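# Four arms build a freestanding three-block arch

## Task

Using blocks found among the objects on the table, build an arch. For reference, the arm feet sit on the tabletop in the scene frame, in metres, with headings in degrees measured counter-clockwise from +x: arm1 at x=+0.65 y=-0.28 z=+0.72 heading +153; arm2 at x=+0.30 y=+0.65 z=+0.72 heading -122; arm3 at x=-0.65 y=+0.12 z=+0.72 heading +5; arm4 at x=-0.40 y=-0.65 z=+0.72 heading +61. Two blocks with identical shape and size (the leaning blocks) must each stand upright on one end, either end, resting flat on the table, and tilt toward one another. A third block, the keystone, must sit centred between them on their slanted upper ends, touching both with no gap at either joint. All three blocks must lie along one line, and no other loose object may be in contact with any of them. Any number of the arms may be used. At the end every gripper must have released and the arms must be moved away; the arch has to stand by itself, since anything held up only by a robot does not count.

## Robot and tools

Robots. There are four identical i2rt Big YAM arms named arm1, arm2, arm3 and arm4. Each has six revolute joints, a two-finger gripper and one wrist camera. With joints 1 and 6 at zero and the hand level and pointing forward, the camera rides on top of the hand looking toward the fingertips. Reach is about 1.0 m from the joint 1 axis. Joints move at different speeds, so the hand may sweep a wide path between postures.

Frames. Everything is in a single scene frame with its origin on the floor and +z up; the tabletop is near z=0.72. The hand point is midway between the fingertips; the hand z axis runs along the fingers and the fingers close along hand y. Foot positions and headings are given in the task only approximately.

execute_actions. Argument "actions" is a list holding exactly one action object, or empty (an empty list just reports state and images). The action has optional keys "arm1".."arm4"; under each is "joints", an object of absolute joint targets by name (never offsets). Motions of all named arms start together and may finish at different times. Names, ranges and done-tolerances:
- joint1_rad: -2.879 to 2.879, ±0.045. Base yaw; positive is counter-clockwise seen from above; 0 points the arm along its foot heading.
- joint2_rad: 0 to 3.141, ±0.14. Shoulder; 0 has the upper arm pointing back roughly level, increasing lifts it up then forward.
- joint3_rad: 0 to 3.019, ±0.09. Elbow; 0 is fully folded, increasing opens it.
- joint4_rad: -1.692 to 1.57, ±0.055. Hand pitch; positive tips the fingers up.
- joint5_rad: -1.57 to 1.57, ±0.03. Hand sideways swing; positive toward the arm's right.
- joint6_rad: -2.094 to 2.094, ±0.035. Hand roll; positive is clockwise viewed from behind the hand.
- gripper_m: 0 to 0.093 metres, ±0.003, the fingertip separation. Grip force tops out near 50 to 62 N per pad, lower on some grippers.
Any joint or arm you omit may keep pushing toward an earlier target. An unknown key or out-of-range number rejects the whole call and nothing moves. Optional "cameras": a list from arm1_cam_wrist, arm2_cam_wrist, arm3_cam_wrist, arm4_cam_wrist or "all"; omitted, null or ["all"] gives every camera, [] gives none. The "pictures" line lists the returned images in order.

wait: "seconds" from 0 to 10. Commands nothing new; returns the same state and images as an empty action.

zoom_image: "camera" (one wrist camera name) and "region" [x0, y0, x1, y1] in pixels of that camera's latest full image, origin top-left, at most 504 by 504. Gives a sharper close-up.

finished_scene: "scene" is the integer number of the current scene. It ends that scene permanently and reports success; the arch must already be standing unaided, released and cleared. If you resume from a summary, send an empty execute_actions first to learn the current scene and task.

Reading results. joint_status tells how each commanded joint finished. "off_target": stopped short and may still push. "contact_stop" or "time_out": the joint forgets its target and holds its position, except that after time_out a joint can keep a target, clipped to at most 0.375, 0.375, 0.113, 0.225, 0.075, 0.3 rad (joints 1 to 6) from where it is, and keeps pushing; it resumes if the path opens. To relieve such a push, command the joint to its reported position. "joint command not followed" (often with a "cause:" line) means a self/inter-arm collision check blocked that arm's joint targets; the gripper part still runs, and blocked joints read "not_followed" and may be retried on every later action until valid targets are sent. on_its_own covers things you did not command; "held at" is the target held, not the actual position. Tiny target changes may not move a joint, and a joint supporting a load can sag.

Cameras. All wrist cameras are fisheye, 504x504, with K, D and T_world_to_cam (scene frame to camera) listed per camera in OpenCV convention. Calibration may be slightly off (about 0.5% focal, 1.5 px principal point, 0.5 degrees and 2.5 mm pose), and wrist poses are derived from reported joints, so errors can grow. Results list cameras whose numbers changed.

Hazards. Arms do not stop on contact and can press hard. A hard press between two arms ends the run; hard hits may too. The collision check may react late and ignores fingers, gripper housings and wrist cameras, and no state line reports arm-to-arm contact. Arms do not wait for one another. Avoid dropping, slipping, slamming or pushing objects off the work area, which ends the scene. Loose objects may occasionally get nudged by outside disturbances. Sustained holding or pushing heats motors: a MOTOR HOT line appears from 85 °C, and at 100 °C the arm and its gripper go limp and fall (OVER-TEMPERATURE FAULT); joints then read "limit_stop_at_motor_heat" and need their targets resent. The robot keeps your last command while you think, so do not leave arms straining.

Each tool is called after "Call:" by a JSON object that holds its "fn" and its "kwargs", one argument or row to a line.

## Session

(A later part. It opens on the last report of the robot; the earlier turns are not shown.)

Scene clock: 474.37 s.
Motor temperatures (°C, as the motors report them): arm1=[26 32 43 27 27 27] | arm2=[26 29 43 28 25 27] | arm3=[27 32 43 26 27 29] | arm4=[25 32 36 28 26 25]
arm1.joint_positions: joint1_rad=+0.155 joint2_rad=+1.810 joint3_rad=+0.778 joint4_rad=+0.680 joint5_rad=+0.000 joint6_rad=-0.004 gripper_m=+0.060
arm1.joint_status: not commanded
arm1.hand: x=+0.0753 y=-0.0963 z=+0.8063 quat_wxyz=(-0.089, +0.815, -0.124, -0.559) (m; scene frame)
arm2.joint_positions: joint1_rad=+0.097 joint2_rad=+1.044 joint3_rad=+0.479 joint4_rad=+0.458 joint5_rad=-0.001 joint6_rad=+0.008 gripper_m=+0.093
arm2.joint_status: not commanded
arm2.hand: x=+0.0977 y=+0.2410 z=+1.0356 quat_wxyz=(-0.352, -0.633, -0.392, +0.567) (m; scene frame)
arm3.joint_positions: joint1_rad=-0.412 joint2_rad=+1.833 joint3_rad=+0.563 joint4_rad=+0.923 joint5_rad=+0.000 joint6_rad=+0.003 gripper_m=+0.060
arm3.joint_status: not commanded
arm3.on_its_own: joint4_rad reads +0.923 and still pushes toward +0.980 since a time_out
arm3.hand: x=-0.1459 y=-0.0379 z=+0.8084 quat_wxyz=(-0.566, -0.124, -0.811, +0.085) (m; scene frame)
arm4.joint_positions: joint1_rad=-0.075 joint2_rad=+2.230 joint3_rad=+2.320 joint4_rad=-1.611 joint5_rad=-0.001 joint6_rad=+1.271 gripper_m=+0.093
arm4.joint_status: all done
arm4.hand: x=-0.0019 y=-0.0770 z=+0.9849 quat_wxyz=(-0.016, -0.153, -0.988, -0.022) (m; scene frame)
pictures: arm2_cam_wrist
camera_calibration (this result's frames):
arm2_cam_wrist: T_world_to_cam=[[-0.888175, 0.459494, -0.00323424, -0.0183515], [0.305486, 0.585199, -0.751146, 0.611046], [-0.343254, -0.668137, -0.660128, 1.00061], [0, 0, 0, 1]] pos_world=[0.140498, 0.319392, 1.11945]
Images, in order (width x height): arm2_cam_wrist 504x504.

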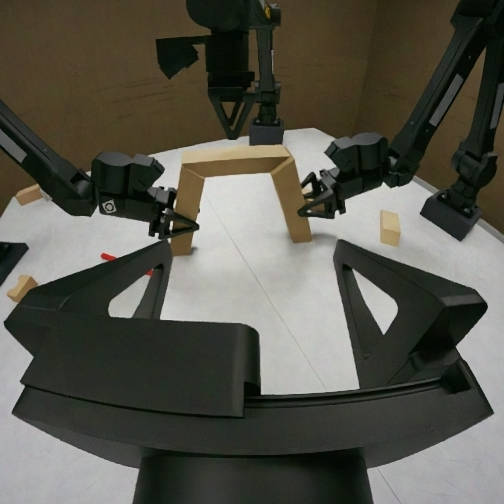

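Call:
{"fn": "execute_actions", "kwargs": {
  "actions": [
    {"arm4":{"joints":{"joint2_rad":2.295}}}
  ],
  "cameras": ["arm2_cam_wrist"]
}}

Scene clock: 478.37 s.
Motor temperatures (°C, as the motors report them): arm1=[26 32 43 27 27 27] | arm2=[26 29 44 28 25 27] | arm3=[27 32 43 26 27 29] | arm4=[25 32 37 28 26 25]
arm1.joint_positions: joint1_rad=+0.155 joint2_rad=+1.810 joint3_rad=+0.778 joint4_rad=+0.680 joint5_rad=+0.000 joint6_rad=-0.004 gripper_m=+0.060
arm1.joint_status: not commanded
arm1.hand: x=+0.0753 y=-0.0963 z=+0.8063 quat_wxyz=(-0.089, +0.815, -0.124, -0.559) (m; scene frame)
arm2.joint_positions: joint1_rad=+0.097 joint2_rad=+1.044 joint3_rad=+0.479 joint4_rad=+0.458 joint5_rad=-0.001 joint6_rad=+0.008 gripper_m=+0.093
arm2.joint_status: not commanded
arm2.hand: x=+0.0977 y=+0.2410 z=+1.0356 quat_wxyz=(-0.352, -0.633, -0.392, +0.567) (m; scene frame)
arm3.joint_positions: joint1_rad=-0.412 joint2_rad=+1.833 joint3_rad=+0.563 joint4_rad=+0.923 joint5_rad=+0.000 joint6_rad=+0.003 gripper_m=+0.060
arm3.joint_status: not commanded
arm3.on_its_own: joint4_rad reads +0.923 and still pushes toward +0.980 since a time_out
arm3.hand: x=-0.1459 y=-0.0379 z=+0.8084 quat_wxyz=(-0.566, -0.124, -0.811, +0.085) (m; scene frame)
arm4.joint_positions: joint1_rad=-0.075 joint2_rad=+2.271 joint3_rad=+2.320 joint4_rad=-1.611 joint5_rad=-0.001 joint6_rad=+1.271 gripper_m=+0.093
arm4.joint_status: all done
arm4.hand: x=-0.0008 y=-0.0759 z=+0.9572 quat_wxyz=(-0.007, -0.153, -0.988, -0.004) (m; scene frame)
pictures: arm2_cam_wrist
camera_calibration (this result's frames):
arm2_cam_wrist: T_world_to_cam=[[-0.888175, 0.459494, -0.00323424, -0.0183515], [0.305486, 0.585199, -0.751146, 0.611046], [-0.343254, -0.668137, -0.660128, 1.00061], [0, 0, 0, 1]] pos_world=[0.140498, 0.319392, 1.11945]
Images, in order (width x height): arm2_cam_wrist 504x504.

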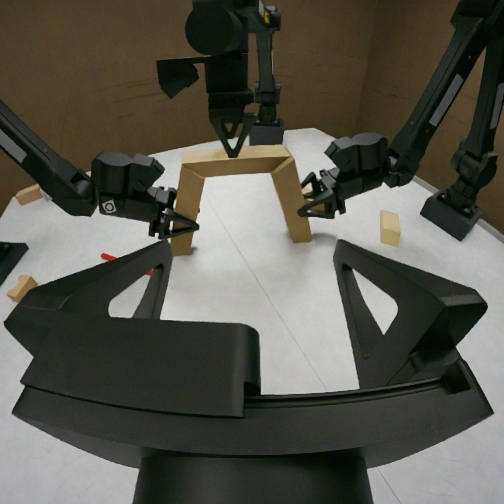

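Call:
{"fn": "execute_actions", "kwargs": {
  "actions": [
    {"arm4":{"joints":{"joint2_rad":2.322}}}
  ],
  "cameras": ["arm2_cam_wrist"]
}}

Scene clock: 485.93 s.
Motor temperatures (°C, as the motors report them): arm1=[26 32 43 27 27 27] | arm2=[26 28 44 28 25 27] | arm3=[27 32 43 26 27 29] | arm4=[25 32 37 28 26 25]
arm1.joint_positions: joint1_rad=+0.155 joint2_rad=+1.810 joint3_rad=+0.778 joint4_rad=+0.680 joint5_rad=+0.000 joint6_rad=-0.004 gripper_m=+0.060
arm1.joint_status: not commanded
arm1.hand: x=+0.0753 y=-0.0963 z=+0.8063 quat_wxyz=(-0.089, +0.815, -0.124, -0.559) (m; scene frame)
arm2.joint_positions: joint1_rad=+0.097 joint2_rad=+1.044 joint3_rad=+0.479 joint4_rad=+0.458 joint5_rad=-0.001 joint6_rad=+0.008 gripper_m=+0.093
arm2.joint_status: not commanded
arm2.hand: x=+0.0977 y=+0.2410 z=+1.0356 quat_wxyz=(-0.352, -0.633, -0.392, +0.567) (m; scene frame)
arm3.joint_positions: joint1_rad=-0.412 joint2_rad=+1.833 joint3_rad=+0.563 joint4_rad=+0.923 joint5_rad=+0.000 joint6_rad=+0.003 gripper_m=+0.060
arm3.joint_status: not commanded
arm3.on_its_own: joint4_rad reads +0.923 and still pushes toward +0.980 since a time_out
arm3.hand: x=-0.1459 y=-0.0379 z=+0.8084 quat_wxyz=(-0.566, -0.124, -0.811, +0.085) (m; scene frame)
arm4.joint_positions: joint1_rad=-0.075 joint2_rad=+2.292 joint3_rad=+2.320 joint4_rad=-1.611 joint5_rad=-0.001 joint6_rad=+1.271 gripper_m=+0.093
arm4.joint_status: all done
arm4.hand: x=-0.0005 y=-0.0758 z=+0.9430 quat_wxyz=(-0.002, -0.154, -0.988, +0.006) (m; scene frame)
pictures: arm2_cam_wrist
camera_calibration (this result's frames):
arm2_cam_wrist: T_world_to_cam=[[-0.888175, 0.459494, -0.00323424, -0.0183515], [0.305486, 0.585199, -0.751146, 0.611046], [-0.343254, -0.668137, -0.660128, 1.00061], [0, 0, 0, 1]] pos_world=[0.140498, 0.319392, 1.11945]
Images, in order (width x height): arm2_cam_wrist 504x504.

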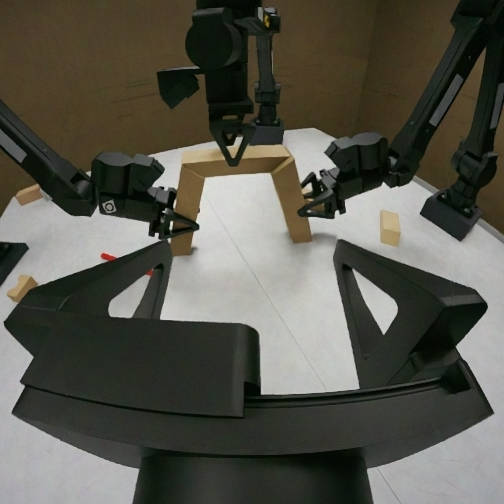

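Call:
{"fn": "execute_actions", "kwargs": {
  "actions": [
    {"arm4":{"joints":{"gripper_m":0.04}}}
  ],
  "cameras": []
}}

Call:
{"fn": "execute_actions", "kwargs": {
  "actions": [
    {"arm4":{"joints":{"gripper_m":0.093}}}
  ],
  "cameras": []
}}

Call:
{"fn": "execute_actions", "kwargs": {
  "actions": [
    {"arm4":{"joints":{"joint2_rad":2.05,"joint4_rad":-1.65}}}
  ],
  "cameras": ["arm2_cam_wrist","arm4_cam_wrist"]
}}

Call:
{"fn": "zoom_image", "kwargs": {
  "camera": "arm4_cam_wrist",
  "region": [190, 40, 340, 290]
}}

Call:
{"fn": "zoom_image", "kwargs": {
  "camera": "arm2_cam_wrist",
  "region": [160, 110, 320, 270]
}}

Scene clock: 495.20 s.
Motor temperatures (°C, as the motors report them): arm1=[26 32 43 27 27 27] | arm2=[26 28 44 28 25 27] | arm3=[27 32 43 26 27 29] | arm4=[25 32 37 28 26 25]
arm1.joint_positions: joint1_rad=+0.155 joint2_rad=+1.810 joint3_rad=+0.778 joint4_rad=+0.680 joint5_rad=+0.000 joint6_rad=-0.004 gripper_m=+0.060
arm1.joint_status: not commanded
arm1.hand: x=+0.0753 y=-0.0963 z=+0.8063 quat_wxyz=(-0.089, +0.815, -0.124, -0.559) (m; scene frame)
arm2.joint_positions: joint1_rad=+0.097 joint2_rad=+1.044 joint3_rad=+0.479 joint4_rad=+0.458 joint5_rad=-0.001 joint6_rad=+0.008 gripper_m=+0.093
arm2.joint_status: not commanded
arm2.hand: x=+0.0977 y=+0.2410 z=+1.0356 quat_wxyz=(-0.352, -0.633, -0.392, +0.567) (m; scene frame)
arm3.joint_positions: joint1_rad=-0.412 joint2_rad=+1.833 joint3_rad=+0.563 joint4_rad=+0.923 joint5_rad=+0.000 joint6_rad=+0.003 gripper_m=+0.060
arm3.joint_status: not commanded
arm3.on_its_own: joint4_rad reads +0.923 and still pushes toward +0.980 since a time_out
arm3.hand: x=-0.1459 y=-0.0379 z=+0.8084 quat_wxyz=(-0.566, -0.124, -0.811, +0.085) (m; scene frame)
arm4.joint_positions: joint1_rad=-0.075 joint2_rad=+2.292 joint3_rad=+2.320 joint4_rad=-1.611 joint5_rad=-0.001 joint6_rad=+1.272 gripper_m=+0.040
arm4.joint_status: all done
arm4.hand: x=-0.0005 y=-0.0758 z=+0.9430 quat_wxyz=(-0.002, -0.154, -0.988, +0.006) (m; scene frame)
pictures: none
No camera images: the call's "cameras" was empty. Leave "cameras" out to get every camera's image.

Scene clock: 495.80 s.
Motor temperatures (°C, as the motors report them): arm1=[26 32 43 27 27 27] | arm2=[26 28 44 28 25 27] | arm3=[27 32 43 26 27 29] | arm4=[25 32 37 28 26 25]
arm1.joint_positions: joint1_rad=+0.155 joint2_rad=+1.810 joint3_rad=+0.778 joint4_rad=+0.680 joint5_rad=+0.000 joint6_rad=-0.004 gripper_m=+0.060
arm1.joint_status: not commanded
arm1.hand: x=+0.0753 y=-0.0963 z=+0.8063 quat_wxyz=(-0.089, +0.815, -0.124, -0.559) (m; scene frame)
arm2.joint_positions: joint1_rad=+0.097 joint2_rad=+1.044 joint3_rad=+0.479 joint4_rad=+0.458 joint5_rad=-0.001 joint6_rad=+0.008 gripper_m=+0.093
arm2.joint_status: not commanded
arm2.hand: x=+0.0977 y=+0.2410 z=+1.0356 quat_wxyz=(-0.352, -0.633, -0.392, +0.567) (m; scene frame)
arm3.joint_positions: joint1_rad=-0.412 joint2_rad=+1.833 joint3_rad=+0.563 joint4_rad=+0.923 joint5_rad=+0.000 joint6_rad=+0.003 gripper_m=+0.060
arm3.joint_status: not commanded
arm3.on_its_own: joint4_rad reads +0.923 and still pushes toward +0.980 since a time_out
arm3.hand: x=-0.1459 y=-0.0379 z=+0.8084 quat_wxyz=(-0.566, -0.124, -0.811, +0.085) (m; scene frame)
arm4.joint_positions: joint1_rad=-0.075 joint2_rad=+2.292 joint3_rad=+2.320 joint4_rad=-1.611 joint5_rad=-0.001 joint6_rad=+1.272 gripper_m=+0.093
arm4.joint_status: all done
arm4.hand: x=-0.0005 y=-0.0758 z=+0.9430 quat_wxyz=(-0.002, -0.154, -0.988, +0.006) (m; scene frame)
pictures: none
No camera images: the call's "cameras" was empty. Leave "cameras" out to get every camera's image.

Scene clock: 497.20 s.
Motor temperatures (°C, as the motors report them): arm1=[26 32 43 27 27 27] | arm2=[26 28 44 28 25 27] | arm3=[27 32 43 26 27 29] | arm4=[25 32 37 28 26 25]
arm1.joint_positions: joint1_rad=+0.155 joint2_rad=+1.810 joint3_rad=+0.778 joint4_rad=+0.680 joint5_rad=+0.000 joint6_rad=-0.004 gripper_m=+0.060
arm1.joint_status: not commanded
arm1.hand: x=+0.0753 y=-0.0963 z=+0.8063 quat_wxyz=(-0.089, +0.815, -0.124, -0.559) (m; scene frame)
arm2.joint_positions: joint1_rad=+0.097 joint2_rad=+1.044 joint3_rad=+0.479 joint4_rad=+0.458 joint5_rad=-0.001 joint6_rad=+0.008 gripper_m=+0.093
arm2.joint_status: not commanded
arm2.hand: x=+0.0977 y=+0.2410 z=+1.0356 quat_wxyz=(-0.352, -0.633, -0.392, +0.567) (m; scene frame)
arm3.joint_positions: joint1_rad=-0.412 joint2_rad=+1.833 joint3_rad=+0.563 joint4_rad=+0.923 joint5_rad=+0.000 joint6_rad=+0.003 gripper_m=+0.060
arm3.joint_status: not commanded
arm3.on_its_own: joint4_rad reads +0.923 and still pushes toward +0.980 since a time_out
arm3.hand: x=-0.1459 y=-0.0379 z=+0.8084 quat_wxyz=(-0.566, -0.124, -0.811, +0.085) (m; scene frame)
arm4.joint_positions: joint1_rad=-0.075 joint2_rad=+2.025 joint3_rad=+2.332 joint4_rad=-1.642 joint5_rad=-0.001 joint6_rad=+1.272 gripper_m=+0.093
arm4.joint_status: all done
arm4.hand: x=-0.0202 y=-0.1008 z=+1.1250 quat_wxyz=(-0.057, -0.152, -0.981, -0.106) (m; scene frame)
pictures: arm2_cam_wrist, arm4_cam_wrist
camera_calibration (this result's frames):
arm2_cam_wrist: T_world_to_cam=[[-0.888175, 0.459494, -0.00323424, -0.0183515], [0.305486, 0.585199, -0.751146, 0.611046], [-0.343254, -0.668137, -0.660128, 1.00061], [0, 0, 0, 1]] pos_world=[0.140498, 0.319392, 1.11945]
arm4_cam_wrist: T_world_to_cam=[[-0.290925, -0.930113, -0.22417, 0.157114], [-0.853353, 0.146318, 0.50038, -0.56029], [-0.43261, 0.336869, -0.836282, 1.09313], [0, 0, 0, 1]] pos_world=[0.0404798, -0.140126, 1.22974]
Images, in order (width x height): arm2_cam_wrist 504x504, arm4_cam_wrist 504x504.

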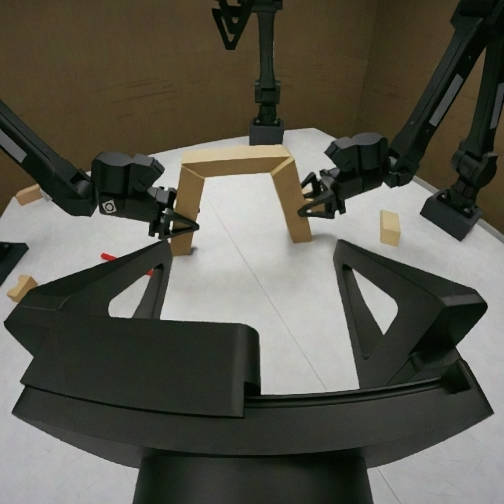

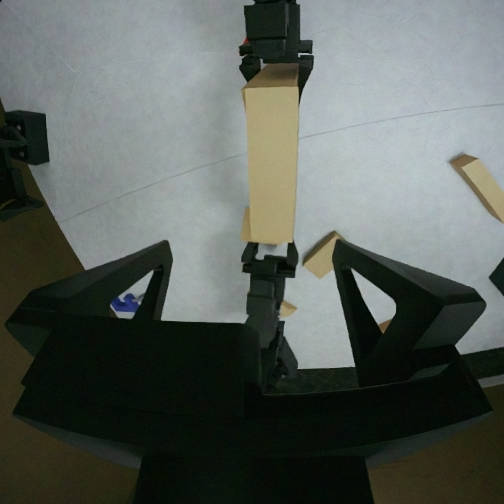

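Region (190, 40, 340, 290) of arm4_cam_wrist's 504x504 image, scaled by 2.016, with more detail than that image has; it fills the left 302 columns of this view, and the rest is white.

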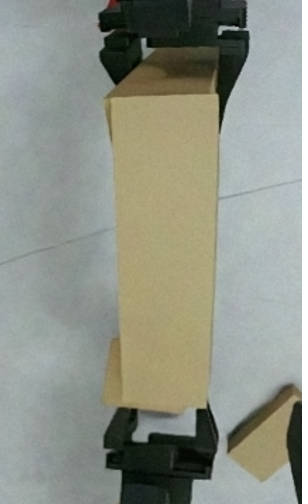

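Region (160, 110, 320, 270) of arm2_cam_wrist's 504x504 image, scaled by 3.150, with more detail than that image has.

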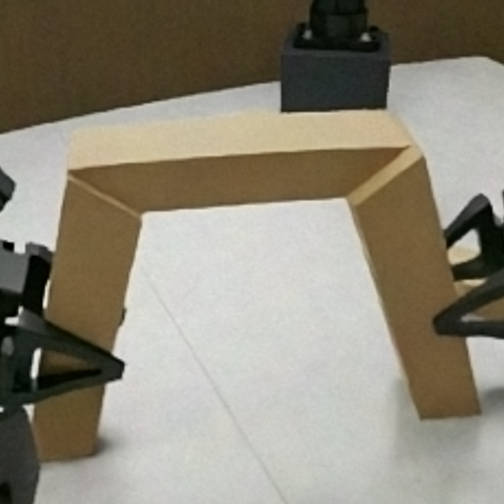

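Call:
{"fn": "execute_actions", "kwargs": {
  "actions": [
    {"arm4":{"joints":{"joint2_rad":2.27,"joint4_rad":-1.60}}}
  ],
  "cameras": []
}}

Call:
{"fn": "execute_actions", "kwargs": {
  "actions": [
    {"arm4":{"joints":{"joint2_rad":2.345,"joint4_rad":-1.57}}}
  ],
  "cameras": ["arm2_cam_wrist"]
}}

Call:
{"fn": "zoom_image", "kwargs": {
  "camera": "arm2_cam_wrist",
  "region": [160, 90, 320, 250]
}}

Scene clock: 505.97 s.
Motor temperatures (°C, as the motors report them): arm1=[26 32 43 27 27 27] | arm2=[26 28 44 28 25 27] | arm3=[27 32 42 26 27 29] | arm4=[25 32 37 28 26 25]
arm1.joint_positions: joint1_rad=+0.155 joint2_rad=+1.810 joint3_rad=+0.778 joint4_rad=+0.680 joint5_rad=+0.000 joint6_rad=-0.004 gripper_m=+0.060
arm1.joint_status: not commanded
arm1.hand: x=+0.0753 y=-0.0963 z=+0.8063 quat_wxyz=(-0.089, +0.815, -0.124, -0.559) (m; scene frame)
arm2.joint_positions: joint1_rad=+0.097 joint2_rad=+1.044 joint3_rad=+0.479 joint4_rad=+0.458 joint5_rad=-0.001 joint6_rad=+0.008 gripper_m=+0.093
arm2.joint_status: not commanded
arm2.hand: x=+0.0977 y=+0.2410 z=+1.0356 quat_wxyz=(-0.352, -0.633, -0.392, +0.567) (m; scene frame)
arm3.joint_positions: joint1_rad=-0.412 joint2_rad=+1.833 joint3_rad=+0.563 joint4_rad=+0.923 joint5_rad=+0.000 joint6_rad=+0.003 gripper_m=+0.060
arm3.joint_status: not commanded
arm3.on_its_own: joint4_rad reads +0.923 and still pushes toward +0.980 since a time_out
arm3.hand: x=-0.1459 y=-0.0379 z=+0.8084 quat_wxyz=(-0.566, -0.124, -0.811, +0.085) (m; scene frame)
arm4.joint_positions: joint1_rad=-0.075 joint2_rad=+2.296 joint3_rad=+2.330 joint4_rad=-1.609 joint5_rad=-0.001 joint6_rad=+1.272 gripper_m=+0.093
arm4.joint_status: all done
arm4.hand: x=+0.0011 y=-0.0734 z=+0.9439 quat_wxyz=(-0.004, -0.154, -0.988, +0.002) (m; scene frame)
pictures: none
No camera images: the call's "cameras" was empty. Leave "cameras" out to get every camera's image.

Scene clock: 506.57 s.
Motor temperatures (°C, as the motors report them): arm1=[26 32 43 27 27 27] | arm2=[26 28 44 28 25 27] | arm3=[27 32 42 26 27 29] | arm4=[25 32 37 28 26 25]
arm1.joint_positions: joint1_rad=+0.155 joint2_rad=+1.810 joint3_rad=+0.778 joint4_rad=+0.680 joint5_rad=+0.000 joint6_rad=-0.003 gripper_m=+0.060
arm1.joint_status: not commanded
arm1.hand: x=+0.0753 y=-0.0963 z=+0.8063 quat_wxyz=(-0.089, +0.815, -0.124, -0.559) (m; scene frame)
arm2.joint_positions: joint1_rad=+0.097 joint2_rad=+1.044 joint3_rad=+0.479 joint4_rad=+0.458 joint5_rad=-0.001 joint6_rad=+0.008 gripper_m=+0.093
arm2.joint_status: not commanded
arm2.hand: x=+0.0977 y=+0.2410 z=+1.0356 quat_wxyz=(-0.352, -0.633, -0.392, +0.567) (m; scene frame)
arm3.joint_positions: joint1_rad=-0.412 joint2_rad=+1.833 joint3_rad=+0.563 joint4_rad=+0.923 joint5_rad=+0.000 joint6_rad=+0.003 gripper_m=+0.060
arm3.joint_status: not commanded
arm3.on_its_own: joint4_rad reads +0.923 and still pushes toward +0.980 since a time_out
arm3.hand: x=-0.1459 y=-0.0379 z=+0.8084 quat_wxyz=(-0.566, -0.124, -0.811, +0.085) (m; scene frame)
arm4.joint_positions: joint1_rad=-0.075 joint2_rad=+2.297 joint3_rad=+2.330 joint4_rad=-1.584 joint5_rad=-0.001 joint6_rad=+1.272 gripper_m=+0.093
arm4.joint_status: all done
arm4.hand: x=+0.0047 y=-0.0683 z=+0.9434 quat_wxyz=(-0.010, -0.154, -0.988, -0.009) (m; scene frame)
pictures: arm2_cam_wrist
camera_calibration (this result's frames):
arm2_cam_wrist: T_world_to_cam=[[-0.888175, 0.459494, -0.00323424, -0.0183515], [0.305486, 0.585199, -0.751146, 0.611046], [-0.343254, -0.668137, -0.660128, 1.00061], [0, 0, 0, 1]] pos_world=[0.140498, 0.319392, 1.11945]
Images, in order (width x height): arm2_cam_wrist 504x504.

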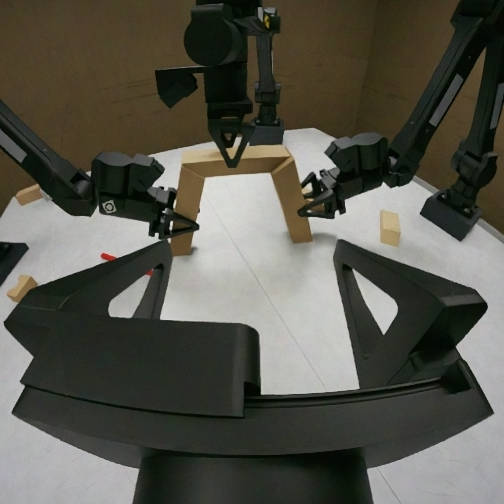

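Region (160, 90, 320, 250) of arm2_cam_wrist's 504x504 image, scaled by 3.150, with more detail than that image has.

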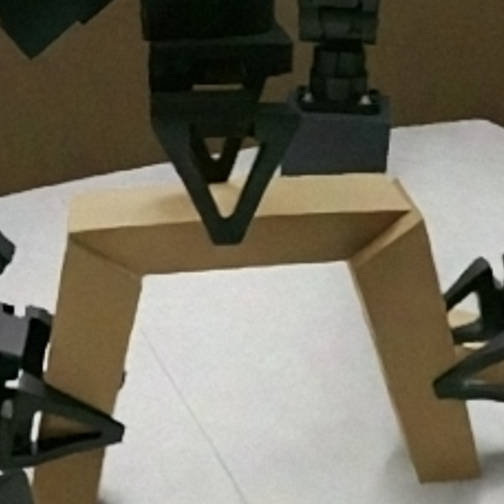

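Call:
{"fn": "execute_actions", "kwargs": {
  "actions": [
    {"arm4":{"joints":{"joint2_rad":2.27,"joint4_rad":-1.655}}}
  ],
  "cameras": []
}}

Call:
{"fn": "execute_actions", "kwargs": {
  "actions": [
    {"arm4":{"joints":{"joint2_rad":2.335}}}
  ],
  "cameras": ["arm2_cam_wrist"]
}}

Scene clock: 513.20 s.
Motor temperatures (°C, as the motors report them): arm1=[26 32 43 27 27 27] | arm2=[26 28 44 28 25 27] | arm3=[27 32 42 26 27 29] | arm4=[25 32 37 28 26 25]
arm1.joint_positions: joint1_rad=+0.155 joint2_rad=+1.810 joint3_rad=+0.778 joint4_rad=+0.680 joint5_rad=+0.000 joint6_rad=-0.003 gripper_m=+0.060
arm1.joint_status: not commanded
arm1.hand: x=+0.0753 y=-0.0963 z=+0.8063 quat_wxyz=(-0.089, +0.815, -0.124, -0.559) (m; scene frame)
arm2.joint_positions: joint1_rad=+0.097 joint2_rad=+1.044 joint3_rad=+0.479 joint4_rad=+0.458 joint5_rad=-0.001 joint6_rad=+0.008 gripper_m=+0.093
arm2.joint_status: not commanded
arm2.hand: x=+0.0977 y=+0.2410 z=+1.0356 quat_wxyz=(-0.352, -0.633, -0.392, +0.567) (m; scene frame)
arm3.joint_positions: joint1_rad=-0.412 joint2_rad=+1.833 joint3_rad=+0.563 joint4_rad=+0.923 joint5_rad=+0.000 joint6_rad=+0.003 gripper_m=+0.060
arm3.joint_status: not commanded
arm3.on_its_own: joint4_rad reads +0.923 and still pushes toward +0.980 since a time_out
arm3.hand: x=-0.1459 y=-0.0379 z=+0.8084 quat_wxyz=(-0.566, -0.124, -0.811, +0.085) (m; scene frame)
arm4.joint_positions: joint1_rad=-0.075 joint2_rad=+2.297 joint3_rad=+2.330 joint4_rad=-1.646 joint5_rad=-0.001 joint6_rad=+1.272 gripper_m=+0.093
arm4.joint_status: all done
arm4.hand: x=-0.0041 y=-0.0809 z=+0.9436 quat_wxyz=(+0.004, -0.154, -0.988, +0.019) (m; scene frame)
pictures: none
No camera images: the call's "cameras" was empty. Leave "cameras" out to get every camera's image.

Scene clock: 513.77 s.
Motor temperatures (°C, as the motors report them): arm1=[26 32 43 27 27 27] | arm2=[26 28 44 28 25 27] | arm3=[27 32 42 26 27 29] | arm4=[25 32 37 28 26 25]
arm1.joint_positions: joint1_rad=+0.155 joint2_rad=+1.810 joint3_rad=+0.778 joint4_rad=+0.680 joint5_rad=+0.000 joint6_rad=-0.003 gripper_m=+0.060
arm1.joint_status: not commanded
arm1.hand: x=+0.0753 y=-0.0963 z=+0.8063 quat_wxyz=(-0.089, +0.815, -0.124, -0.559) (m; scene frame)
arm2.joint_positions: joint1_rad=+0.097 joint2_rad=+1.044 joint3_rad=+0.479 joint4_rad=+0.458 joint5_rad=-0.001 joint6_rad=+0.008 gripper_m=+0.093
arm2.joint_status: not commanded
arm2.hand: x=+0.0977 y=+0.2410 z=+1.0356 quat_wxyz=(-0.352, -0.633, -0.392, +0.567) (m; scene frame)
arm3.joint_positions: joint1_rad=-0.412 joint2_rad=+1.833 joint3_rad=+0.563 joint4_rad=+0.923 joint5_rad=+0.000 joint6_rad=+0.003 gripper_m=+0.060
arm3.joint_status: not commanded
arm3.on_its_own: joint4_rad reads +0.923 and still pushes toward +0.980 since a time_out
arm3.hand: x=-0.1459 y=-0.0379 z=+0.8084 quat_wxyz=(-0.566, -0.124, -0.811, +0.085) (m; scene frame)
arm4.joint_positions: joint1_rad=-0.075 joint2_rad=+2.298 joint3_rad=+2.330 joint4_rad=-1.646 joint5_rad=-0.001 joint6_rad=+1.272 gripper_m=+0.093
arm4.joint_status: all done
arm4.hand: x=-0.0041 y=-0.0808 z=+0.9425 quat_wxyz=(+0.004, -0.154, -0.988, +0.020) (m; scene frame)
pictures: arm2_cam_wrist
camera_calibration (this result's frames):
arm2_cam_wrist: T_world_to_cam=[[-0.888175, 0.459494, -0.00323424, -0.0183515], [0.305486, 0.585199, -0.751146, 0.611046], [-0.343254, -0.668137, -0.660128, 1.00061], [0, 0, 0, 1]] pos_world=[0.140498, 0.319392, 1.11945]
Images, in order (width x height): arm2_cam_wrist 504x504.

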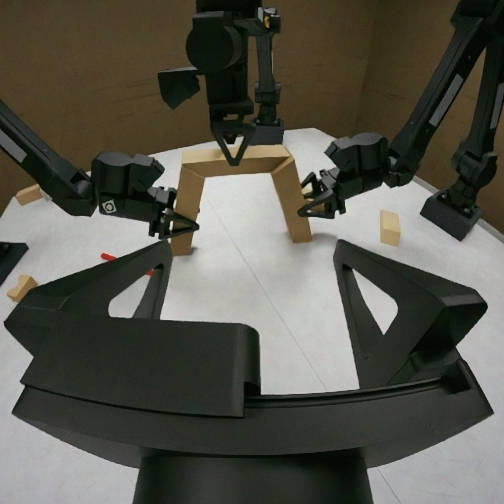

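Call:
{"fn": "execute_actions", "kwargs": {
  "actions": [
    {"arm4":{"joints":{"joint3_rad":2.285,"joint4_rad":-1.60}}}
  ],
  "cameras": ["arm2_cam_wrist"]
}}

Call:
{"fn": "zoom_image", "kwargs": {
  "camera": "arm2_cam_wrist",
  "region": [160, 90, 320, 250]
}}

Scene clock: 519.63 s.
Motor temperatures (°C, as the motors report them): arm1=[26 32 43 27 27 27] | arm2=[26 28 44 28 25 27] | arm3=[27 32 42 26 27 29] | arm4=[25 32 37 28 26 25]
arm1.joint_positions: joint1_rad=+0.155 joint2_rad=+1.810 joint3_rad=+0.778 joint4_rad=+0.680 joint5_rad=+0.000 joint6_rad=-0.003 gripper_m=+0.060
arm1.joint_status: not commanded
arm1.hand: x=+0.0753 y=-0.0963 z=+0.8063 quat_wxyz=(-0.089, +0.815, -0.124, -0.559) (m; scene frame)
arm2.joint_positions: joint1_rad=+0.097 joint2_rad=+1.044 joint3_rad=+0.479 joint4_rad=+0.458 joint5_rad=-0.001 joint6_rad=+0.008 gripper_m=+0.093
arm2.joint_status: not commanded
arm2.hand: x=+0.0977 y=+0.2410 z=+1.0356 quat_wxyz=(-0.352, -0.633, -0.392, +0.567) (m; scene frame)
arm3.joint_positions: joint1_rad=-0.412 joint2_rad=+1.833 joint3_rad=+0.563 joint4_rad=+0.923 joint5_rad=+0.000 joint6_rad=+0.003 gripper_m=+0.060
arm3.joint_status: not commanded
arm3.on_its_own: joint4_rad reads +0.923 and still pushes toward +0.980 since a time_out
arm3.hand: x=-0.1459 y=-0.0379 z=+0.8084 quat_wxyz=(-0.566, -0.124, -0.811, +0.085) (m; scene frame)
arm4.joint_positions: joint1_rad=-0.075 joint2_rad=+2.309 joint3_rad=+2.286 joint4_rad=-1.610 joint5_rad=-0.001 joint6_rad=+1.272 gripper_m=+0.093
arm4.joint_status: all done
arm4.hand: x=-0.0050 y=-0.0827 z=+0.9188 quat_wxyz=(+0.009, -0.154, -0.988, +0.028) (m; scene frame)
pictures: arm2_cam_wrist
camera_calibration (this result's frames):
arm2_cam_wrist: T_world_to_cam=[[-0.888175, 0.459494, -0.00323424, -0.0183515], [0.305486, 0.585199, -0.751146, 0.611046], [-0.343254, -0.668137, -0.660128, 1.00061], [0, 0, 0, 1]] pos_world=[0.140498, 0.319392, 1.11945]
Images, in order (width x height): arm2_cam_wrist 504x504.

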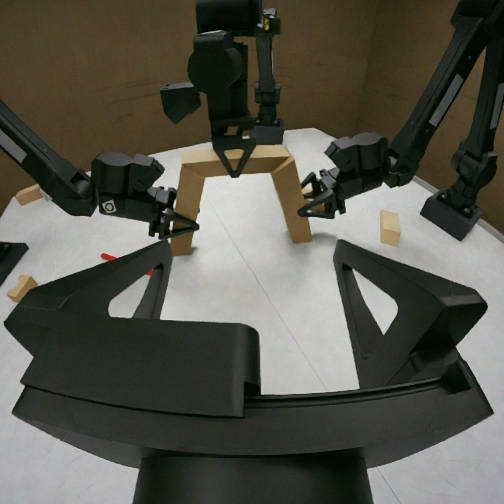

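Region (160, 90, 320, 250) of arm2_cam_wrist's 504x504 image, scaled by 3.150, with more detail than that image has.

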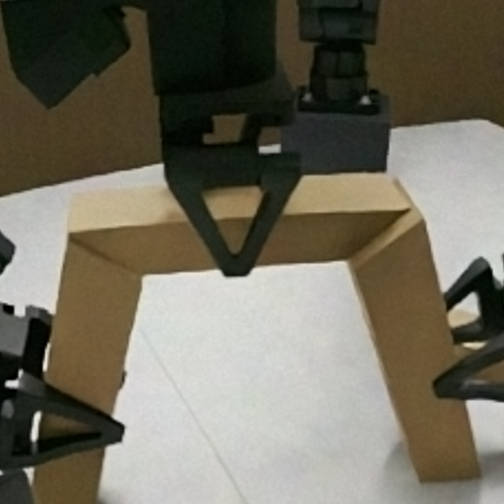

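Call:
{"fn": "execute_actions", "kwargs": {
  "actions": [
    {"arm4":{"joints":{"joint4_rad":-1.562}}}
  ],
  "cameras": []
}}

Call:
{"fn": "execute_actions", "kwargs": {
  "actions": [
    {"arm4":{"joints":{"gripper_m":0.04}}}
  ],
  "cameras": []
}}

Call:
{"fn": "execute_actions", "kwargs": {
  "actions": [
    {"arm4":{"joints":{"gripper_m":0.093}}}
  ],
  "cameras": []
}}

Call:
{"fn": "execute_actions", "kwargs": {
  "actions": [
    {"arm4":{"joints":{"joint2_rad":2.05,"joint3_rad":2.33,"joint4_rad":-1.65}}}
  ],
  "cameras": ["arm2_cam_wrist","arm4_cam_wrist"]
}}

Call:
{"fn": "zoom_image", "kwargs": {
  "camera": "arm4_cam_wrist",
  "region": [190, 40, 340, 290]
}}

Call:
{"fn": "zoom_image", "kwargs": {
  "camera": "arm2_cam_wrist",
  "region": [160, 110, 320, 270]
}}

Scene clock: 526.37 s.
Motor temperatures (°C, as the motors report them): arm1=[26 32 43 27 27 27] | arm2=[26 28 44 28 25 27] | arm3=[27 32 42 26 27 29] | arm4=[25 33 36 28 26 25]
arm1.joint_positions: joint1_rad=+0.155 joint2_rad=+1.810 joint3_rad=+0.778 joint4_rad=+0.680 joint5_rad=+0.000 joint6_rad=-0.003 gripper_m=+0.060
arm1.joint_status: not commanded
arm1.hand: x=+0.0753 y=-0.0963 z=+0.8063 quat_wxyz=(-0.089, +0.815, -0.124, -0.559) (m; scene frame)
arm2.joint_positions: joint1_rad=+0.097 joint2_rad=+1.044 joint3_rad=+0.479 joint4_rad=+0.458 joint5_rad=-0.001 joint6_rad=+0.008 gripper_m=+0.093
arm2.joint_status: not commanded
arm2.hand: x=+0.0977 y=+0.2410 z=+1.0356 quat_wxyz=(-0.352, -0.633, -0.392, +0.567) (m; scene frame)
arm3.joint_positions: joint1_rad=-0.412 joint2_rad=+1.833 joint3_rad=+0.563 joint4_rad=+0.923 joint5_rad=+0.000 joint6_rad=+0.003 gripper_m=+0.060
arm3.joint_status: not commanded
arm3.on_its_own: joint4_rad reads +0.923 and still pushes toward +0.980 since a time_out
arm3.hand: x=-0.1459 y=-0.0379 z=+0.8084 quat_wxyz=(-0.566, -0.124, -0.811, +0.085) (m; scene frame)
arm4.joint_positions: joint1_rad=-0.075 joint2_rad=+2.309 joint3_rad=+2.286 joint4_rad=-1.572 joint5_rad=-0.001 joint6_rad=+1.272 gripper_m=+0.093
arm4.joint_status: all done
arm4.hand: x=+0.0003 y=-0.0750 z=+0.9184 quat_wxyz=(+0.000, -0.154, -0.988, +0.011) (m; scene frame)
pictures: none
No camera images: the call's "cameras" was empty. Leave "cameras" out to get every camera's image.

Scene clock: 526.97 s.
Motor temperatures (°C, as the motors report them): arm1=[26 32 43 27 27 27] | arm2=[26 28 44 28 25 27] | arm3=[27 32 42 26 27 29] | arm4=[25 33 36 28 26 25]
arm1.joint_positions: joint1_rad=+0.155 joint2_rad=+1.810 joint3_rad=+0.778 joint4_rad=+0.680 joint5_rad=+0.002 joint6_rad=+0.001 gripper_m=+0.060
arm1.joint_status: not commanded
arm1.hand: x=+0.0753 y=-0.0961 z=+0.8063 quat_wxyz=(-0.088, +0.815, -0.126, -0.559) (m; scene frame)
arm2.joint_positions: joint1_rad=+0.097 joint2_rad=+1.044 joint3_rad=+0.479 joint4_rad=+0.458 joint5_rad=-0.001 joint6_rad=+0.008 gripper_m=+0.093
arm2.joint_status: not commanded
arm2.hand: x=+0.0977 y=+0.2410 z=+1.0356 quat_wxyz=(-0.352, -0.633, -0.392, +0.567) (m; scene frame)
arm3.joint_positions: joint1_rad=-0.412 joint2_rad=+1.833 joint3_rad=+0.563 joint4_rad=+0.923 joint5_rad=-0.001 joint6_rad=+0.003 gripper_m=+0.060
arm3.joint_status: not commanded
arm3.on_its_own: joint4_rad reads +0.923 and still pushes toward +0.980 since a time_out
arm3.hand: x=-0.1459 y=-0.0378 z=+0.8084 quat_wxyz=(-0.566, -0.124, -0.811, +0.085) (m; scene frame)
arm4.joint_positions: joint1_rad=-0.075 joint2_rad=+2.309 joint3_rad=+2.285 joint4_rad=-1.571 joint5_rad=+0.000 joint6_rad=+1.273 gripper_m=+0.060
arm4.joint_status: gripper_m off_target (ended at +0.060, target +0.040)
arm4.hand: x=+0.0004 y=-0.0750 z=+0.9181 quat_wxyz=(+0.000, -0.154, -0.988, +0.011) (m; scene frame)
pictures: none
No camera images: the call's "cameras" was empty. Leave "cameras" out to get every camera's image.

Scene clock: 527.57 s.
Motor temperatures (°C, as the motors report them): arm1=[26 32 43 27 27 27] | arm2=[26 28 44 28 25 27] | arm3=[27 32 42 26 27 29] | arm4=[25 33 36 28 26 25]
arm1.joint_positions: joint1_rad=+0.155 joint2_rad=+1.810 joint3_rad=+0.778 joint4_rad=+0.680 joint5_rad=+0.002 joint6_rad=+0.001 gripper_m=+0.060
arm1.joint_status: not commanded
arm1.hand: x=+0.0753 y=-0.0961 z=+0.8063 quat_wxyz=(-0.088, +0.815, -0.127, -0.559) (m; scene frame)
arm2.joint_positions: joint1_rad=+0.097 joint2_rad=+1.044 joint3_rad=+0.479 joint4_rad=+0.458 joint5_rad=-0.001 joint6_rad=+0.008 gripper_m=+0.093
arm2.joint_status: not commanded
arm2.hand: x=+0.0977 y=+0.2410 z=+1.0356 quat_wxyz=(-0.352, -0.633, -0.392, +0.567) (m; scene frame)
arm3.joint_positions: joint1_rad=-0.412 joint2_rad=+1.833 joint3_rad=+0.563 joint4_rad=+0.923 joint5_rad=-0.001 joint6_rad=+0.003 gripper_m=+0.060
arm3.joint_status: not commanded
arm3.on_its_own: joint4_rad reads +0.923 and still pushes toward +0.980 since a time_out
arm3.hand: x=-0.1459 y=-0.0378 z=+0.8084 quat_wxyz=(-0.566, -0.124, -0.811, +0.085) (m; scene frame)
arm4.joint_positions: joint1_rad=-0.075 joint2_rad=+2.309 joint3_rad=+2.285 joint4_rad=-1.571 joint5_rad=+0.000 joint6_rad=+1.273 gripper_m=+0.093
arm4.joint_status: all done
arm4.hand: x=+0.0004 y=-0.0750 z=+0.9181 quat_wxyz=(+0.000, -0.155, -0.988, +0.011) (m; scene frame)
pictures: none
No camera images: the call's "cameras" was empty. Leave "cameras" out to get every camera's image.

Scene clock: 529.00 s.
Motor temperatures (°C, as the motors report them): arm1=[26 32 43 27 27 27] | arm2=[26 28 44 28 25 27] | arm3=[27 32 42 26 27 29] | arm4=[25 33 36 28 26 25]
arm1.joint_positions: joint1_rad=+0.155 joint2_rad=+1.810 joint3_rad=+0.778 joint4_rad=+0.680 joint5_rad=+0.002 joint6_rad=+0.001 gripper_m=+0.060
arm1.joint_status: not commanded
arm1.hand: x=+0.0753 y=-0.0961 z=+0.8063 quat_wxyz=(-0.088, +0.815, -0.127, -0.559) (m; scene frame)
arm2.joint_positions: joint1_rad=+0.097 joint2_rad=+1.044 joint3_rad=+0.479 joint4_rad=+0.458 joint5_rad=-0.001 joint6_rad=+0.008 gripper_m=+0.093
arm2.joint_status: not commanded
arm2.hand: x=+0.0977 y=+0.2410 z=+1.0356 quat_wxyz=(-0.352, -0.633, -0.392, +0.567) (m; scene frame)
arm3.joint_positions: joint1_rad=-0.412 joint2_rad=+1.833 joint3_rad=+0.563 joint4_rad=+0.923 joint5_rad=-0.001 joint6_rad=+0.003 gripper_m=+0.060
arm3.joint_status: not commanded
arm3.on_its_own: joint4_rad reads +0.923 and still pushes toward +0.980 since a time_out
arm3.hand: x=-0.1459 y=-0.0378 z=+0.8084 quat_wxyz=(-0.566, -0.124, -0.811, +0.085) (m; scene frame)
arm4.joint_positions: joint1_rad=-0.075 joint2_rad=+2.025 joint3_rad=+2.314 joint4_rad=-1.642 joint5_rad=+0.000 joint6_rad=+1.273 gripper_m=+0.093
arm4.joint_status: all done
arm4.hand: x=-0.0213 y=-0.1027 z=+1.1171 quat_wxyz=(-0.053, -0.153, -0.982, -0.097) (m; scene frame)
pictures: arm2_cam_wrist, arm4_cam_wrist
camera_calibration (this result's frames):
arm2_cam_wrist: T_world_to_cam=[[-0.888175, 0.459494, -0.00323424, -0.0183515], [0.305486, 0.585199, -0.751146, 0.611046], [-0.343254, -0.668137, -0.660128, 1.00061], [0, 0, 0, 1]] pos_world=[0.140498, 0.319392, 1.11945]
arm4_cam_wrist: T_world_to_cam=[[-0.294862, -0.932903, -0.206757, 0.133388], [-0.847724, 0.155548, 0.507118, -0.563479], [-0.440932, 0.324803, -0.836709, 1.08568], [0, 0, 0, 1]] pos_world=[0.0403693, -0.140548, 1.22173]
Images, in order (width x height): arm2_cam_wrist 504x504, arm4_cam_wrist 504x504.

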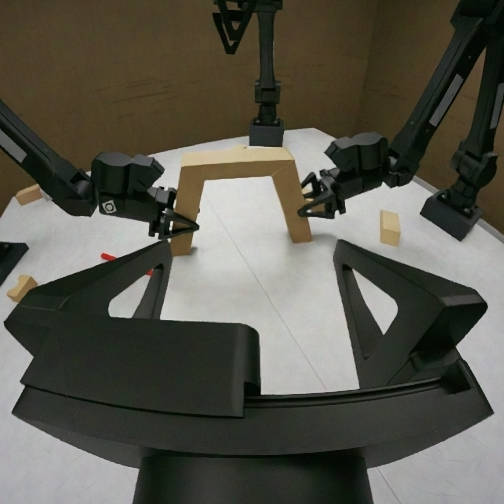

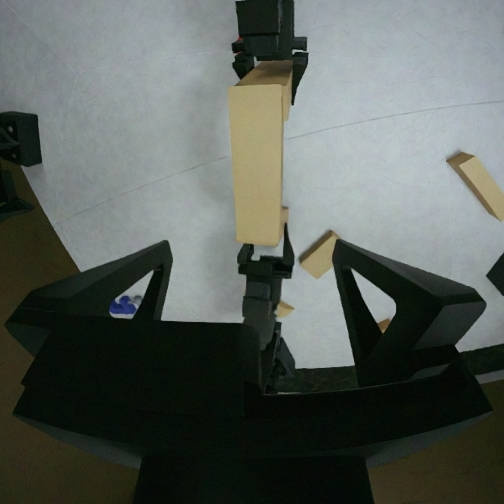

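Region (190, 40, 340, 290) of arm4_cam_wrist's 504x504 image, scaled by 2.016, with more detail than that image has; it fills the left 302 columns of this view, and the rest is white.

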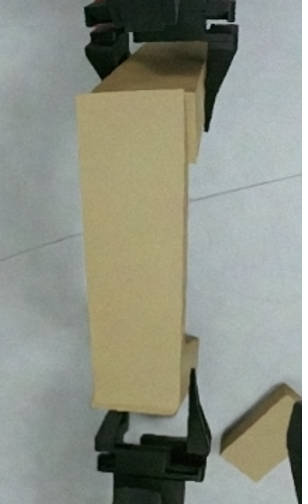

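Region (160, 110, 320, 270) of arm2_cam_wrist's 504x504 image, scaled by 3.150, with more detail than that image has.

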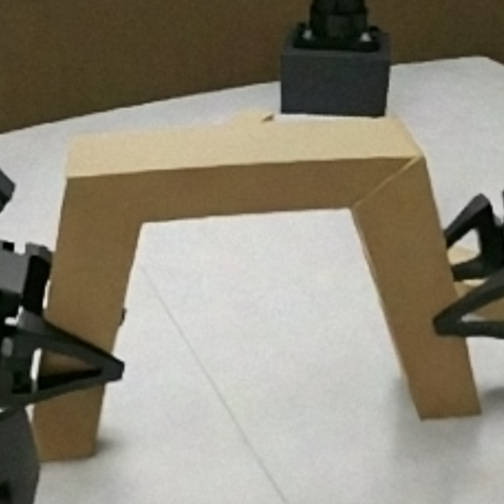

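Call:
{"fn": "execute_actions", "kwargs": {
  "actions": [
    {"arm4":{"joints":{"joint2_rad":2.13,"joint3_rad":2.42,"joint4_rad":-1.69}}}
  ],
  "cameras": ["arm4_cam_wrist","arm1_cam_wrist","arm3_cam_wrist"]
}}

Call:
{"fn": "zoom_image", "kwargs": {
  "camera": "arm4_cam_wrist",
  "region": [180, 20, 340, 300]
}}

Scene clock: 538.43 s.
Motor temperatures (°C, as the motors report them): arm1=[26 32 43 27 27 27] | arm2=[26 28 44 28 25 27] | arm3=[27 32 42 26 27 29] | arm4=[25 32 36 28 26 25]
arm1.joint_positions: joint1_rad=+0.155 joint2_rad=+1.810 joint3_rad=+0.778 joint4_rad=+0.680 joint5_rad=+0.002 joint6_rad=+0.001 gripper_m=+0.060
arm1.joint_status: not commanded
arm1.hand: x=+0.0753 y=-0.0961 z=+0.8063 quat_wxyz=(-0.088, +0.815, -0.127, -0.559) (m; scene frame)
arm2.joint_positions: joint1_rad=+0.097 joint2_rad=+1.044 joint3_rad=+0.479 joint4_rad=+0.458 joint5_rad=-0.001 joint6_rad=+0.008 gripper_m=+0.093
arm2.joint_status: not commanded
arm2.hand: x=+0.0977 y=+0.2410 z=+1.0356 quat_wxyz=(-0.352, -0.633, -0.392, +0.567) (m; scene frame)
arm3.joint_positions: joint1_rad=-0.412 joint2_rad=+1.833 joint3_rad=+0.563 joint4_rad=+0.923 joint5_rad=-0.001 joint6_rad=+0.003 gripper_m=+0.060
arm3.joint_status: not commanded
arm3.on_its_own: joint4_rad reads +0.923 and still pushes toward +0.980 since a time_out
arm3.hand: x=-0.1459 y=-0.0378 z=+0.8084 quat_wxyz=(-0.566, -0.124, -0.811, +0.085) (m; scene frame)
arm4.joint_positions: joint1_rad=-0.075 joint2_rad=+2.115 joint3_rad=+2.369 joint4_rad=-1.680 joint5_rad=+0.000 joint6_rad=+1.273 gripper_m=+0.093
arm4.joint_status: all done
joint sent to its limit — the command would take arm4.joint4_rad past its lower limit, so that joint was sent only as far as its limit.
arm4.hand: x=-0.0136 y=-0.0923 z=+1.0801 quat_wxyz=(-0.037, -0.154, -0.985, -0.065) (m; scene frame)
pictures: arm1_cam_wrist, arm3_cam_wrist, arm4_cam_wrist
camera_calibration (this result's frames):
arm1_cam_wrist: T_world_to_cam=[[0.306613, 0.951823, -0.0045754, 0.0713716], [0.798311, -0.259774, -0.543338, 0.354417], [-0.51835, 0.162942, -0.839501, 0.856665], [0, 0, 0, 1]] pos_world=[0.139234, -0.115452, 0.912066]
arm3_cam_wrist: T_world_to_cam=[[-0.29747, -0.954719, -0.00489411, -0.0777301], [-0.79714, 0.251186, -0.549066, 0.338006], [0.525432, -0.159429, -0.835765, 0.869564], [0, 0, 0, 1]] pos_world=[-0.210581, -0.0204791, 0.911958]
arm4_cam_wrist: T_world_to_cam=[[-0.30267, -0.942917, -0.138917, 0.0633838], [-0.826211, 0.186911, 0.53145, -0.562916], [-0.475149, 0.275629, -0.835621, 1.04857], [0, 0, 0, 1]] pos_world=[0.0523216, -0.124035, 1.18417]
Images, in order (width x height): arm1_cam_wrist 504x504, arm3_cam_wrist 504x504, arm4_cam_wrist 504x504.

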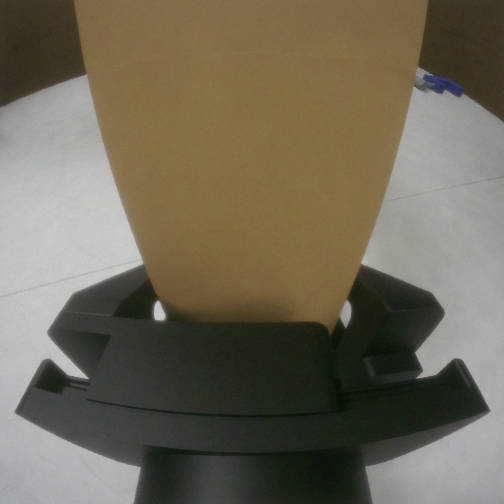

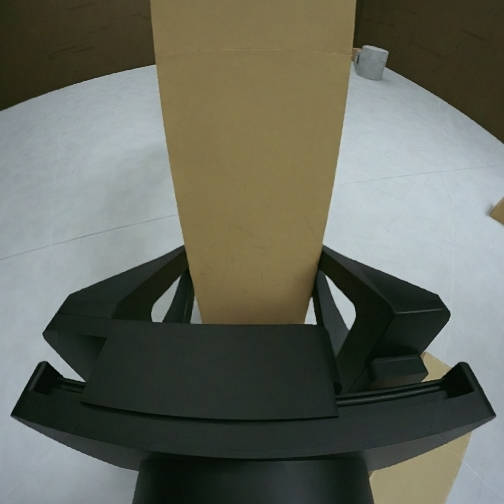

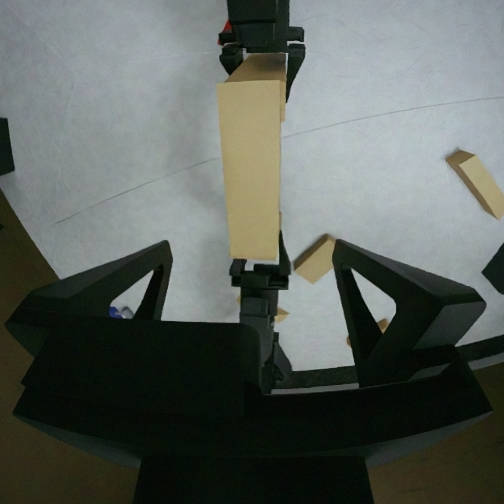

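Region (180, 20, 340, 300) of arm4_cam_wrist's 504x504 image, scaled by 1.800, with more detail than that image has; it fills the left 288 columns of this view, and the rest is white.

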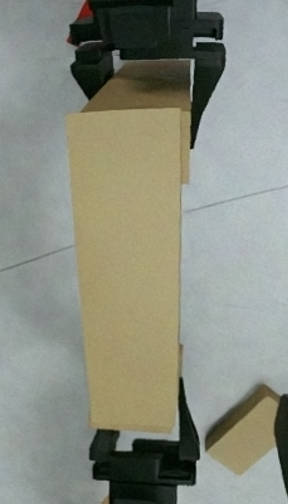

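Call:
{"fn": "execute_actions", "kwargs": {
  "actions": [
    {"arm1":{"joints":{"gripper_m":0.093}},"arm3":{"joints":{"gripper_m":0.093,"joint4_rad":0.923}},"arm4":{"joints":{"joint2_rad":1.6,"joint3_rad":1.9,"joint4_rad":-1.5}}}
  ],
  "cameras": ["arm2_cam_wrist"]
}}

Call:
{"fn": "zoom_image", "kwargs": {
  "camera": "arm2_cam_wrist",
  "region": [160, 110, 320, 270]
}}

Scene clock: 545.27 s.
Motor temperatures (°C, as the motors report them): arm1=[26 32 43 27 27 27] | arm2=[26 28 44 28 25 27] | arm3=[27 32 42 26 27 29] | arm4=[25 32 37 28 26 25]
arm1.joint_positions: joint1_rad=+0.155 joint2_rad=+1.810 joint3_rad=+0.794 joint4_rad=+0.697 joint5_rad=+0.002 joint6_rad=+0.001 gripper_m=+0.093
arm1.joint_status: all done
arm1.hand: x=+0.0673 y=-0.0936 z=+0.8174 quat_wxyz=(-0.090, +0.805, -0.125, -0.572) (m; scene frame)
arm2.joint_positions: joint1_rad=+0.097 joint2_rad=+1.044 joint3_rad=+0.479 joint4_rad=+0.458 joint5_rad=-0.001 joint6_rad=+0.008 gripper_m=+0.093
arm2.joint_status: not commanded
arm2.hand: x=+0.0977 y=+0.2410 z=+1.0356 quat_wxyz=(-0.352, -0.633, -0.392, +0.567) (m; scene frame)
arm3.joint_positions: joint1_rad=-0.412 joint2_rad=+1.827 joint3_rad=+0.565 joint4_rad=+0.923 joint5_rad=-0.001 joint6_rad=+0.003 gripper_m=+0.093
arm3.joint_status: all done
arm3.hand: x=-0.1441 y=-0.0383 z=+0.8124 quat_wxyz=(-0.569, -0.124, -0.808, +0.085) (m; scene frame)
arm4.joint_positions: joint1_rad=-0.075 joint2_rad=+1.585 joint3_rad=+1.901 joint4_rad=-1.512 joint5_rad=+0.000 joint6_rad=+1.273 gripper_m=+0.093
arm4.joint_status: all done
arm4.hand: x=-0.0909 y=-0.2012 z=+1.2052 quat_wxyz=(-0.087, -0.151, -0.971, -0.167) (m; scene frame)
pictures: arm2_cam_wrist
camera_calibration (this result's frames):
arm2_cam_wrist: T_world_to_cam=[[-0.888175, 0.459494, -0.00323424, -0.0183515], [0.305486, 0.585199, -0.751146, 0.611046], [-0.343254, -0.668137, -0.660128, 1.00061], [0, 0, 0, 1]] pos_world=[0.140498, 0.319392, 1.11945]
Images, in order (width x height): arm2_cam_wrist 504x504.

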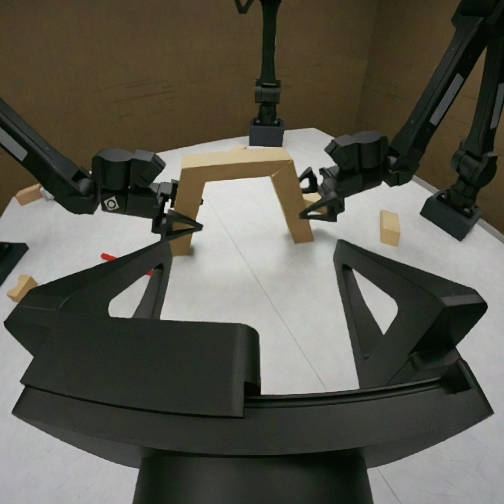

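Region (160, 110, 320, 270) of arm2_cam_wrist's 504x504 image, scaled by 3.150, with more detail than that image has.

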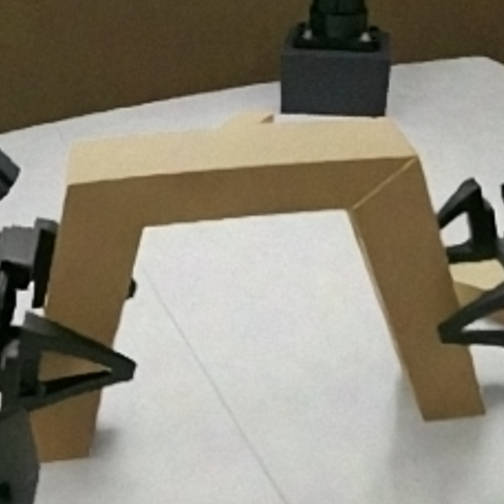

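Call:
{"fn": "execute_actions", "kwargs": {
  "actions": [
    {"arm1":{"joints":{"joint2_rad":1.62,"joint3_rad":0.62}},"arm3":{"joints":{"joint2_rad":1.64,"joint3_rad":0.42}}}
  ],
  "cameras": ["arm2_cam_wrist"]
}}

Scene clock: 552.97 s.
Motor temperatures (°C, as the motors report them): arm1=[26 32 42 27 27 27] | arm2=[26 28 44 28 25 27] | arm3=[27 32 42 26 27 29] | arm4=[25 32 36 28 26 25]
arm1.joint_positions: joint1_rad=+0.155 joint2_rad=+1.618 joint3_rad=+0.620 joint4_rad=+0.699 joint5_rad=+0.002 joint6_rad=+0.001 gripper_m=+0.093
arm1.joint_status: all done
arm1.hand: x=+0.1268 y=-0.1126 z=+0.8500 quat_wxyz=(-0.091, +0.800, -0.124, -0.580) (m; scene frame)
arm2.joint_positions: joint1_rad=+0.097 joint2_rad=+1.044 joint3_rad=+0.479 joint4_rad=+0.458 joint5_rad=-0.001 joint6_rad=+0.008 gripper_m=+0.093
arm2.joint_status: not commanded
arm2.hand: x=+0.0977 y=+0.2410 z=+1.0356 quat_wxyz=(-0.352, -0.633, -0.392, +0.567) (m; scene frame)
arm3.joint_positions: joint1_rad=-0.412 joint2_rad=+1.640 joint3_rad=+0.419 joint4_rad=+0.923 joint5_rad=-0.001 joint6_rad=+0.003 gripper_m=+0.093
arm3.joint_status: all done
arm3.hand: x=-0.1916 y=-0.0236 z=+0.8512 quat_wxyz=(-0.586, -0.122, -0.796, +0.088) (m; scene frame)
arm4.joint_positions: joint1_rad=-0.075 joint2_rad=+1.585 joint3_rad=+1.901 joint4_rad=-1.512 joint5_rad=+0.000 joint6_rad=+1.273 gripper_m=+0.093
arm4.joint_status: not commanded
arm4.hand: x=-0.0909 y=-0.2012 z=+1.2052 quat_wxyz=(-0.087, -0.151, -0.971, -0.167) (m; scene frame)
pictures: arm2_cam_wrist
camera_calibration (this result's frames):
arm2_cam_wrist: T_world_to_cam=[[-0.888175, 0.459494, -0.00323424, -0.0183515], [0.305486, 0.585199, -0.751146, 0.611046], [-0.343254, -0.668137, -0.660128, 1.00061], [0, 0, 0, 1]] pos_world=[0.140498, 0.319392, 1.11945]
Images, in order (width x height): arm2_cam_wrist 504x504.

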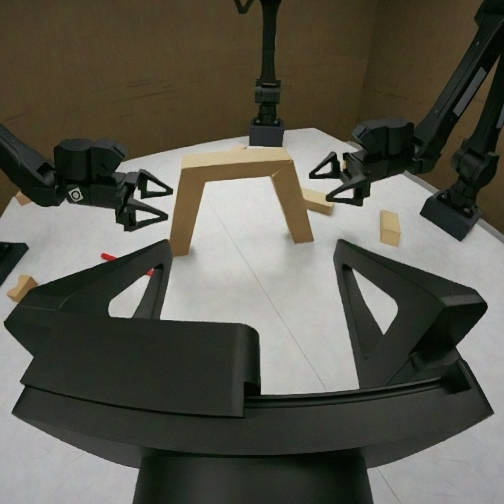

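Call:
{"fn": "execute_actions", "kwargs": {
  "actions": [
    {"arm1":{"joints":{"joint2_rad":1.2,"joint3_rad":0.4}},"arm3":{"joints":{"joint2_rad":1.2,"joint3_rad":0.25}},"arm4":{"joints":{"joint2_rad":1.2,"joint3_rad":1.2}}}
  ],
  "cameras": ["arm2_cam_wrist"]
}}

Call:
{"fn": "zoom_image", "kwargs": {
  "camera": "arm2_cam_wrist",
  "region": [150, 110, 350, 270]
}}

Scene clock: 557.87 s.
Motor temperatures (°C, as the motors report them): arm1=[26 32 41 27 27 27] | arm2=[26 28 44 28 25 27] | arm3=[27 32 42 26 27 29] | arm4=[25 32 36 28 26 25]
arm1.joint_positions: joint1_rad=+0.155 joint2_rad=+1.195 joint3_rad=+0.396 joint4_rad=+0.703 joint5_rad=+0.002 joint6_rad=+0.001 gripper_m=+0.093
arm1.joint_status: all done
arm1.hand: x=+0.2131 y=-0.1403 z=+0.9496 quat_wxyz=(-0.103, +0.737, -0.114, -0.658) (m; scene frame)
arm2.joint_positions: joint1_rad=+0.097 joint2_rad=+1.044 joint3_rad=+0.479 joint4_rad=+0.458 joint5_rad=-0.001 joint6_rad=+0.008 gripper_m=+0.093
arm2.joint_status: not commanded
arm2.hand: x=+0.0977 y=+0.2410 z=+1.0356 quat_wxyz=(-0.352, -0.633, -0.392, +0.567) (m; scene frame)
arm3.joint_positions: joint1_rad=-0.412 joint2_rad=+1.199 joint3_rad=+0.245 joint4_rad=+0.923 joint5_rad=-0.001 joint6_rad=+0.003 gripper_m=+0.093
arm3.joint_status: all done
arm3.hand: x=-0.2554 y=-0.0037 z=+0.9677 quat_wxyz=(-0.687, -0.109, -0.711, +0.103) (m; scene frame)
arm4.joint_positions: joint1_rad=-0.075 joint2_rad=+1.198 joint3_rad=+1.193 joint4_rad=-1.503 joint5_rad=+0.000 joint6_rad=+1.273 gripper_m=+0.093
arm4.joint_status: all done
arm4.hand: x=-0.2056 y=-0.3685 z=+1.0671 quat_wxyz=(-0.019, -0.154, -0.987, -0.028) (m; scene frame)
pictures: arm2_cam_wrist
camera_calibration (this result's frames):
arm2_cam_wrist: T_world_to_cam=[[-0.888175, 0.459494, -0.00323424, -0.0183515], [0.305486, 0.585199, -0.751146, 0.611046], [-0.343254, -0.668137, -0.660128, 1.00061], [0, 0, 0, 1]] pos_world=[0.140498, 0.319392, 1.11945]
Images, in order (width x height): arm2_cam_wrist 504x504.

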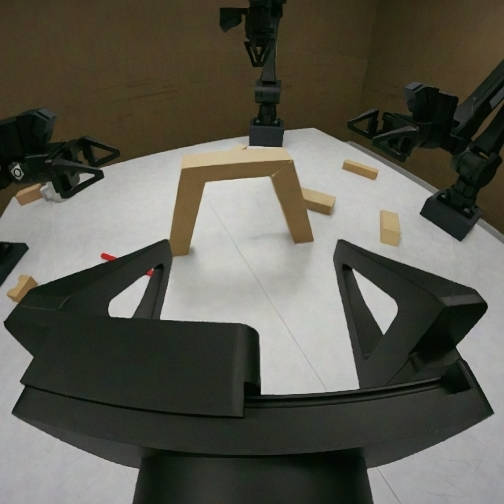

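Region (150, 110, 350, 270) of arm2_cam_wrist's 504x504 image, scaled by 2.520, with more detail than that image has; it fills the top 403 rows of this view, and the rest is white.

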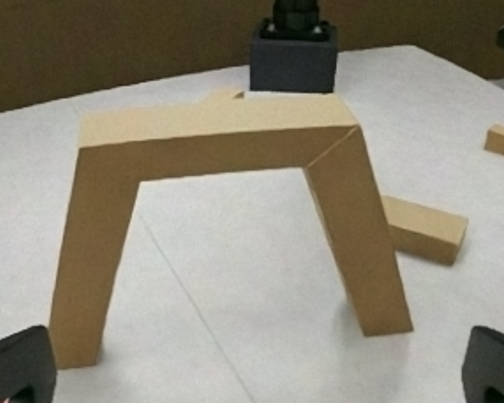

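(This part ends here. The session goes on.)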